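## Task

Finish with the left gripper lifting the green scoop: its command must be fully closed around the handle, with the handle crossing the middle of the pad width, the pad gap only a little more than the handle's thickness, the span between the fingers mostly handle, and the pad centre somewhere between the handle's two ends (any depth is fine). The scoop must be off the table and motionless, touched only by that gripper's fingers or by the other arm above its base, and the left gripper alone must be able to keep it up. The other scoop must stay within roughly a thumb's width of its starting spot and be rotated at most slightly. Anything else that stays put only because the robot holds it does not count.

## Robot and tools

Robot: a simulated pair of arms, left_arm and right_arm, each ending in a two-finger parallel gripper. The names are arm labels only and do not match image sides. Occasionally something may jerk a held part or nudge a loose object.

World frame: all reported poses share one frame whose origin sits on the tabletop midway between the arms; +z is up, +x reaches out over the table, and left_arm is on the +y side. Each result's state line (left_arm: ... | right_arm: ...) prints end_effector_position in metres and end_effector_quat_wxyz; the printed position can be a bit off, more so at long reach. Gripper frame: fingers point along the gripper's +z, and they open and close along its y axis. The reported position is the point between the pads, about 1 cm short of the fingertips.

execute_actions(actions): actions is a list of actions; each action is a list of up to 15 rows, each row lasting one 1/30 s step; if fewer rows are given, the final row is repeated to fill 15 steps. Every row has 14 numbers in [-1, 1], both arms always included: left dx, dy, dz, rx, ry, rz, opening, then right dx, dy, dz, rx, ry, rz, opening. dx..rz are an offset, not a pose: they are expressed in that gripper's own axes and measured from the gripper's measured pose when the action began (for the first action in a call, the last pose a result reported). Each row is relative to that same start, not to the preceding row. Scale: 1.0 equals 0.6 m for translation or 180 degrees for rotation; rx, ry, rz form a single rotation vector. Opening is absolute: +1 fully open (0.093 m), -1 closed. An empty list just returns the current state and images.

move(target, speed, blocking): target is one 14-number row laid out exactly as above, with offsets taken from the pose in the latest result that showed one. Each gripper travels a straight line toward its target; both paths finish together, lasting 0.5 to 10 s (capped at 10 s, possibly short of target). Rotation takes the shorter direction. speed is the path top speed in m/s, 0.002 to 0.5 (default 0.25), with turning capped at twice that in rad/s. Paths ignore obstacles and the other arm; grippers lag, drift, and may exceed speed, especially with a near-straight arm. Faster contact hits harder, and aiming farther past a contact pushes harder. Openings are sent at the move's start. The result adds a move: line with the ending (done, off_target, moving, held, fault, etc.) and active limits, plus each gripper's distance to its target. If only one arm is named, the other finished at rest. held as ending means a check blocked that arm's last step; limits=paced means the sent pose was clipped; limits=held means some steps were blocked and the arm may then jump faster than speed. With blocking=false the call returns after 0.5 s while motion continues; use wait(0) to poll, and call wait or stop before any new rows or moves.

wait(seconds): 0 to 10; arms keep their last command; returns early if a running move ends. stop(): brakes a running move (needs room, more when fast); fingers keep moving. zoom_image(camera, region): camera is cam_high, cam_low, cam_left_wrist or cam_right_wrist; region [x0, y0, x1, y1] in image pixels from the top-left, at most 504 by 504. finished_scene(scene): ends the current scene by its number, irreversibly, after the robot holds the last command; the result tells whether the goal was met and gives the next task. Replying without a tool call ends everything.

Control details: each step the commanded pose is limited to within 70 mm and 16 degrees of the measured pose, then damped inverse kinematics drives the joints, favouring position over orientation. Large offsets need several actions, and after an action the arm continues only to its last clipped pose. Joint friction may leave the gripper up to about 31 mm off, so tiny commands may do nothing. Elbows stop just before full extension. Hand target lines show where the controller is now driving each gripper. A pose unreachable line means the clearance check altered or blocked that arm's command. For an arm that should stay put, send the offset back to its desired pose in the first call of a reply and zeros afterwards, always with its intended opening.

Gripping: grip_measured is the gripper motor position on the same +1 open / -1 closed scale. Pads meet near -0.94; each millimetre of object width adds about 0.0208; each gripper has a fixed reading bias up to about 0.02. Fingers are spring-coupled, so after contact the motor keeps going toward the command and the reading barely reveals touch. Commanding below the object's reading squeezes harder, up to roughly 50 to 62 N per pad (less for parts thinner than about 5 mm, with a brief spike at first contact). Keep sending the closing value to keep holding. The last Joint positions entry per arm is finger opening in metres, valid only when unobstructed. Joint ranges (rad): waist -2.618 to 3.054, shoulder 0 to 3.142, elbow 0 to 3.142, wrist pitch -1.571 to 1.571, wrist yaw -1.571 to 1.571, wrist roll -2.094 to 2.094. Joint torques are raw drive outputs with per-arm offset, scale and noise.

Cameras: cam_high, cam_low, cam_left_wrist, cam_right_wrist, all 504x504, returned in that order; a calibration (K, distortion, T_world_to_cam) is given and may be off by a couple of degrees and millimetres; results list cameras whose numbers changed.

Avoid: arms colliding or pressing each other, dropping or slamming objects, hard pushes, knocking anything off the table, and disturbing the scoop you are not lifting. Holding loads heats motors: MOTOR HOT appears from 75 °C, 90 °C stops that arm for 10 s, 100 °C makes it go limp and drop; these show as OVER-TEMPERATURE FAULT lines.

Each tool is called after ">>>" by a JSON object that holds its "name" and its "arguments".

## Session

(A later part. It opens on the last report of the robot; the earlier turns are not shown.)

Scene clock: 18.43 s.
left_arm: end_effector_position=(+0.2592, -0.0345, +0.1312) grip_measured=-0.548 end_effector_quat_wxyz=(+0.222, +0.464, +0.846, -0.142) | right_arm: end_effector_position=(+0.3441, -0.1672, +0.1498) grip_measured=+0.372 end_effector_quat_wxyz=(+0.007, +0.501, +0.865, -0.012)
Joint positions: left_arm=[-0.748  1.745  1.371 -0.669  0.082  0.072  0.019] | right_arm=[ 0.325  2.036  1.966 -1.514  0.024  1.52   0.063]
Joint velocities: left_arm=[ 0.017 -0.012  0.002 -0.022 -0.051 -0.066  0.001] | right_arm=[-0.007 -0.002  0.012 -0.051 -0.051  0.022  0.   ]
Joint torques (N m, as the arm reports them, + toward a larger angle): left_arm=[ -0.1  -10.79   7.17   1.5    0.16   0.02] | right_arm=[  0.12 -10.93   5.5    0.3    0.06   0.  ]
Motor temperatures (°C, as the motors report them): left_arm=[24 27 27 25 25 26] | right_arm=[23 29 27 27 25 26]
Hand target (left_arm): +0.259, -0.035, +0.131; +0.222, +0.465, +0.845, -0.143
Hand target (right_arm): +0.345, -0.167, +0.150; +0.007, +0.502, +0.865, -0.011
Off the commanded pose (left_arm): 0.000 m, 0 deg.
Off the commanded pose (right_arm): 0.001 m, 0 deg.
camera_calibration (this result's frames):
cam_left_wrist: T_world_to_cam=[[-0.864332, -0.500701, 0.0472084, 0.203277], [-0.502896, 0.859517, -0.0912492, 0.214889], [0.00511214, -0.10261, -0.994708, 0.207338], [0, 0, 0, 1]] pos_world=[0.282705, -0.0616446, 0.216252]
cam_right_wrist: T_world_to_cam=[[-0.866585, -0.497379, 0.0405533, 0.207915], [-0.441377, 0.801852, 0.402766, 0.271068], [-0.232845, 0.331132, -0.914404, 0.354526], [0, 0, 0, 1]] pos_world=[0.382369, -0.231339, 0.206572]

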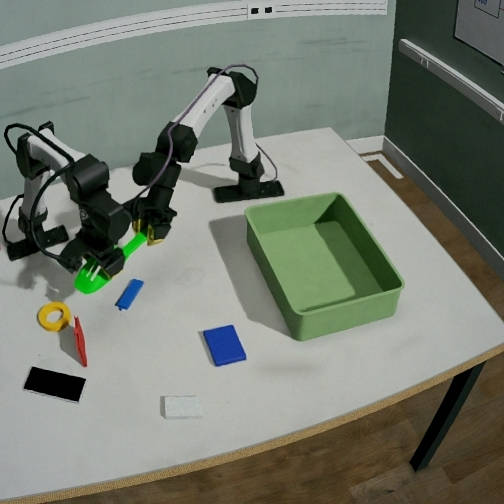

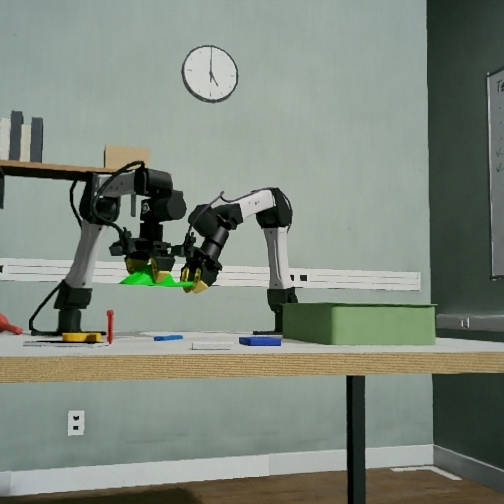

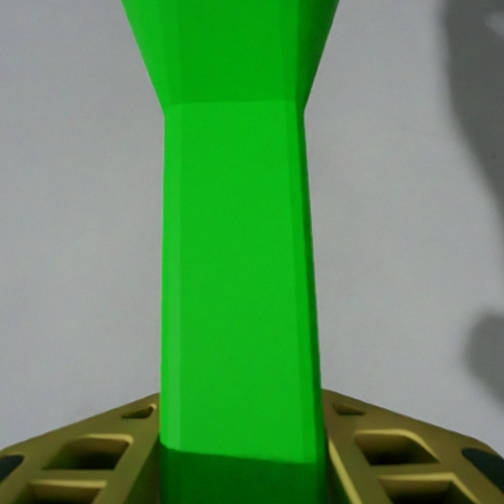

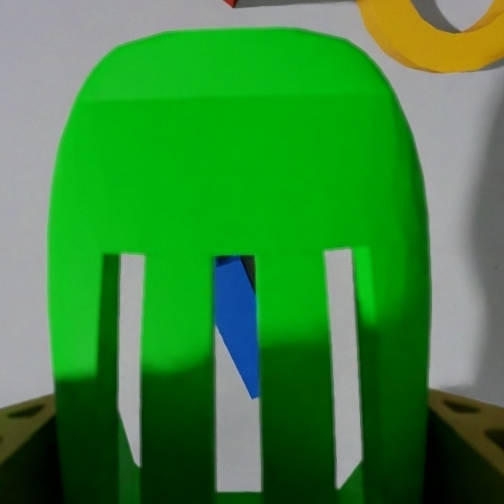

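>>> {"name": "execute_actions", "arguments": {"actions": [[[0,0,0,0,0,0,-1,0,0,0,0,0,0,0.4],[0,0,0,0,0,0,-1,0,0,0,0,0,0,0.45],[0,0,0,0,0,0,-1,0,0,0,0,0,0,0.5],[0,0,0,0,0,0,-1,0,0,0,0,0,0,0.55],[0,0,0,0,0,0,-1,0,0,0,0,0,0,0.6],[0,0,0,0,0,0,-1,0,0,0,0,0,0,0.7],[0,0,0,0,0,0,-1,0,0,0,0,0,0,0.85]]]}}

>>> {"name": "wait", "arguments": {"seconds": 2}}

>>> {"name": "zoom_image", "arguments": {"camera": "cam_low", "region": [0, 200, 260, 350]}}

Scene clock: 19.37 s.
left_arm: end_effector_position=(+0.2580, -0.0329, +0.1300) grip_measured=-0.548 end_effector_quat_wxyz=(+0.218, +0.464, +0.847, -0.140) | right_arm: end_effector_position=(+0.3441, -0.1672, +0.1498) grip_measured=+0.847 end_effector_quat_wxyz=(+0.007, +0.501, +0.865, -0.012)
Joint positions: left_arm=[-0.748  1.745  1.371 -0.679  0.082  0.071  0.019] | right_arm=[ 0.325  2.036  1.966 -1.514  0.024  1.52   0.086]
Joint velocities: left_arm=[ 0.017 -0.012  0.007 -0.022 -0.022 -0.051 -0.001] | right_arm=[ 0.012  0.022 -0.007 -0.037  0.007  0.022 -0.   ]
Joint torques (N m, as the arm reports them, + toward a larger angle): left_arm=[ -0.13 -10.78   7.17   1.59   0.14   0.01] | right_arm=[  0.13 -10.89   5.41   0.27   0.09  -0.01]
Motor temperatures (°C, as the motors report them): left_arm=[24 27 27 25 25 26] | right_arm=[23 29 27 27 25 26]
Hand target (left_arm): +0.259, -0.035, +0.131; +0.222, +0.464, +0.846, -0.142
Hand target (right_arm): +0.344, -0.167, +0.150; +0.007, +0.501, +0.865, -0.012
Off the commanded pose (left_arm): 0.002 m, 1 deg.
Off the commanded pose (right_arm): 0.000 m, 0 deg.
camera_calibration (this result's frames):
cam_left_wrist: T_world_to_cam=[[-0.86353, -0.501904, 0.0490713, 0.202572], [-0.504295, 0.859647, -0.0818118, 0.21195], [-0.00112238, -0.0953934, -0.995439, 0.2083], [0, 0, 0, 1]] pos_world=[0.282046, -0.0606601, 0.21475]
cam_right_wrist: T_world_to_cam=[[-0.866585, -0.497379, 0.0405533, 0.207915], [-0.441377, 0.801852, 0.402766, 0.271068], [-0.232845, 0.331132, -0.914404, 0.354526], [0, 0, 0, 1]] pos_world=[0.382369, -0.231339, 0.206572]

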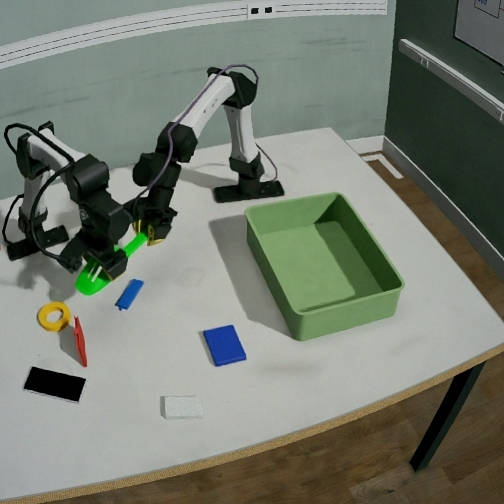

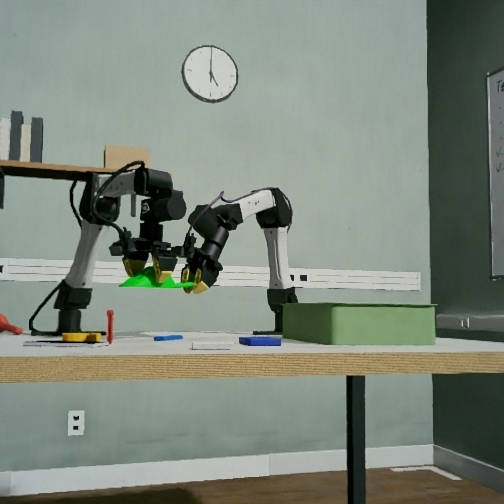

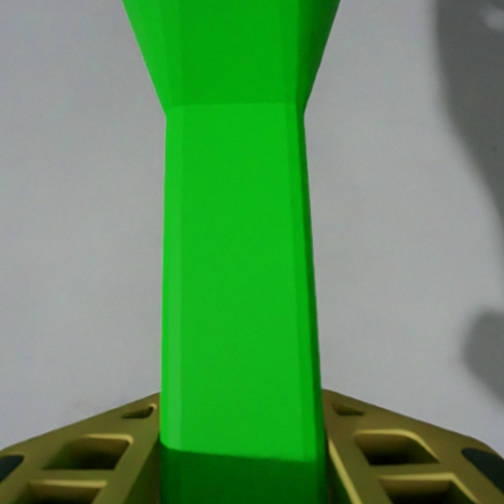

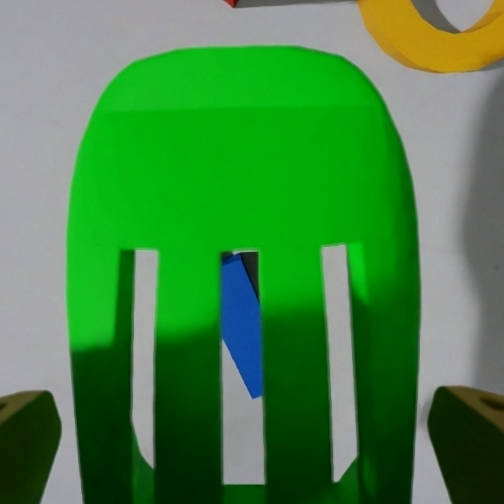

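Scene clock: 21.37 s.
left_arm: end_effector_position=(+0.2578, -0.0327, +0.1299) grip_measured=-0.548 end_effector_quat_wxyz=(+0.217, +0.464, +0.847, -0.140) | right_arm: end_effector_position=(+0.3441, -0.1672, +0.1498) grip_measured=+0.847 end_effector_quat_wxyz=(+0.007, +0.501, +0.865, -0.012)
Joint positions: left_arm=[-0.748  1.745  1.371 -0.68   0.082  0.071  0.019] | right_arm=[ 0.325  2.036  1.966 -1.514  0.024  1.52   0.086]
Joint velocities: left_arm=[-0.012 -0.002 -0.002 -0.007  0.051  0.022  0.   ] | right_arm=[ 0.002 -0.012 -0.002 -0.007  0.037 -0.051 -0.   ]
Joint torques (N m, as the arm reports them, + toward a larger angle): left_arm=[ -0.14 -10.78   7.16   1.61   0.14   0.  ] | right_arm=[  0.15 -10.96   5.43   0.28   0.08  -0.03]
Motor temperatures (°C, as the motors report them): left_arm=[24 27 27 25 25 26] | right_arm=[23 30 27 27 25 26]
Hand target (left_arm): +0.259, -0.034, +0.131; +0.222, +0.464, +0.846, -0.142
Hand target (right_arm): +0.344, -0.167, +0.150; +0.007, +0.501, +0.865, -0.012
Off the commanded pose (left_arm): 0.003 m, 1 deg.
Off the commanded pose (right_arm): 0.000 m, 0 deg.
wait: 2.00 s; at rest by 0.17 s
camera_calibration (this result's frames):
cam_left_wrist: T_world_to_cam=[[-0.863496, -0.501948, 0.0492248, 0.202516], [-0.504353, 0.85972, -0.0806808, 0.211571], [-0.00182196, -0.0944942, -0.995524, 0.208402], [0, 0, 0, 1]] pos_world=[0.281958, -0.0605468, 0.214571]
cam_right_wrist: T_world_to_cam=[[-0.866585, -0.497379, 0.0405533, 0.207915], [-0.441377, 0.801852, 0.402766, 0.271068], [-0.232845, 0.331132, -0.914404, 0.354526], [0, 0, 0, 1]] pos_world=[0.382369, -0.231339, 0.206572]

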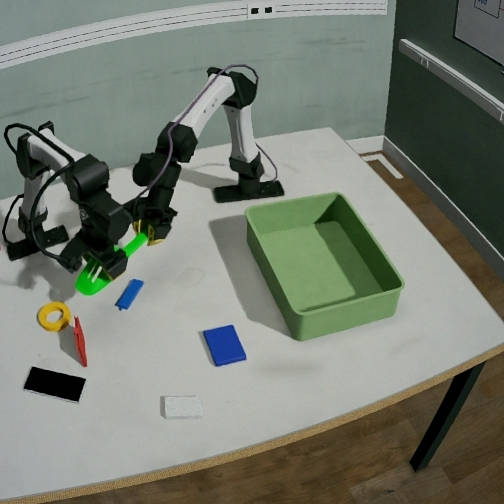

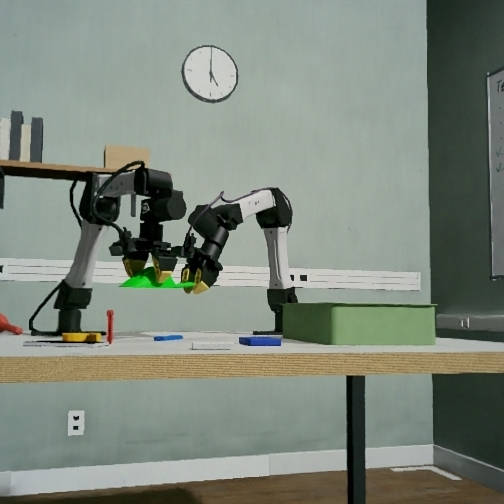

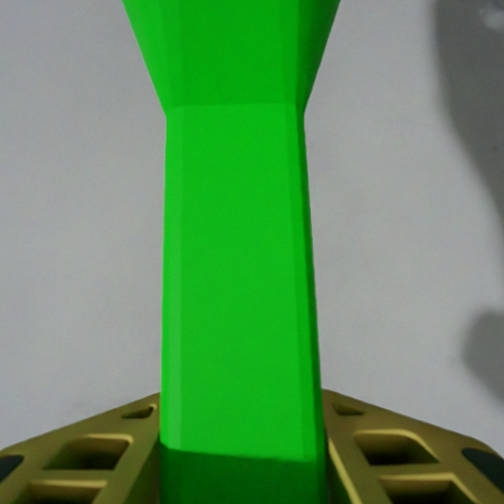

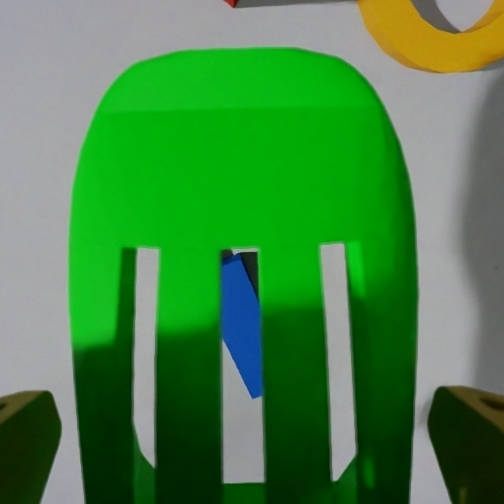

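Region (0, 200, 260, 350) of cam_low's 504x504 image, scaled by 1.938, with more detail than that image has; it fills the top 291 rows of this view, and the rest is white.

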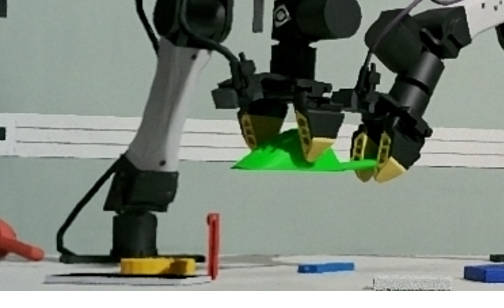

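>>> {"name": "finished_scene", "arguments": {"scene": 2}}

The scene is finished: the task was done.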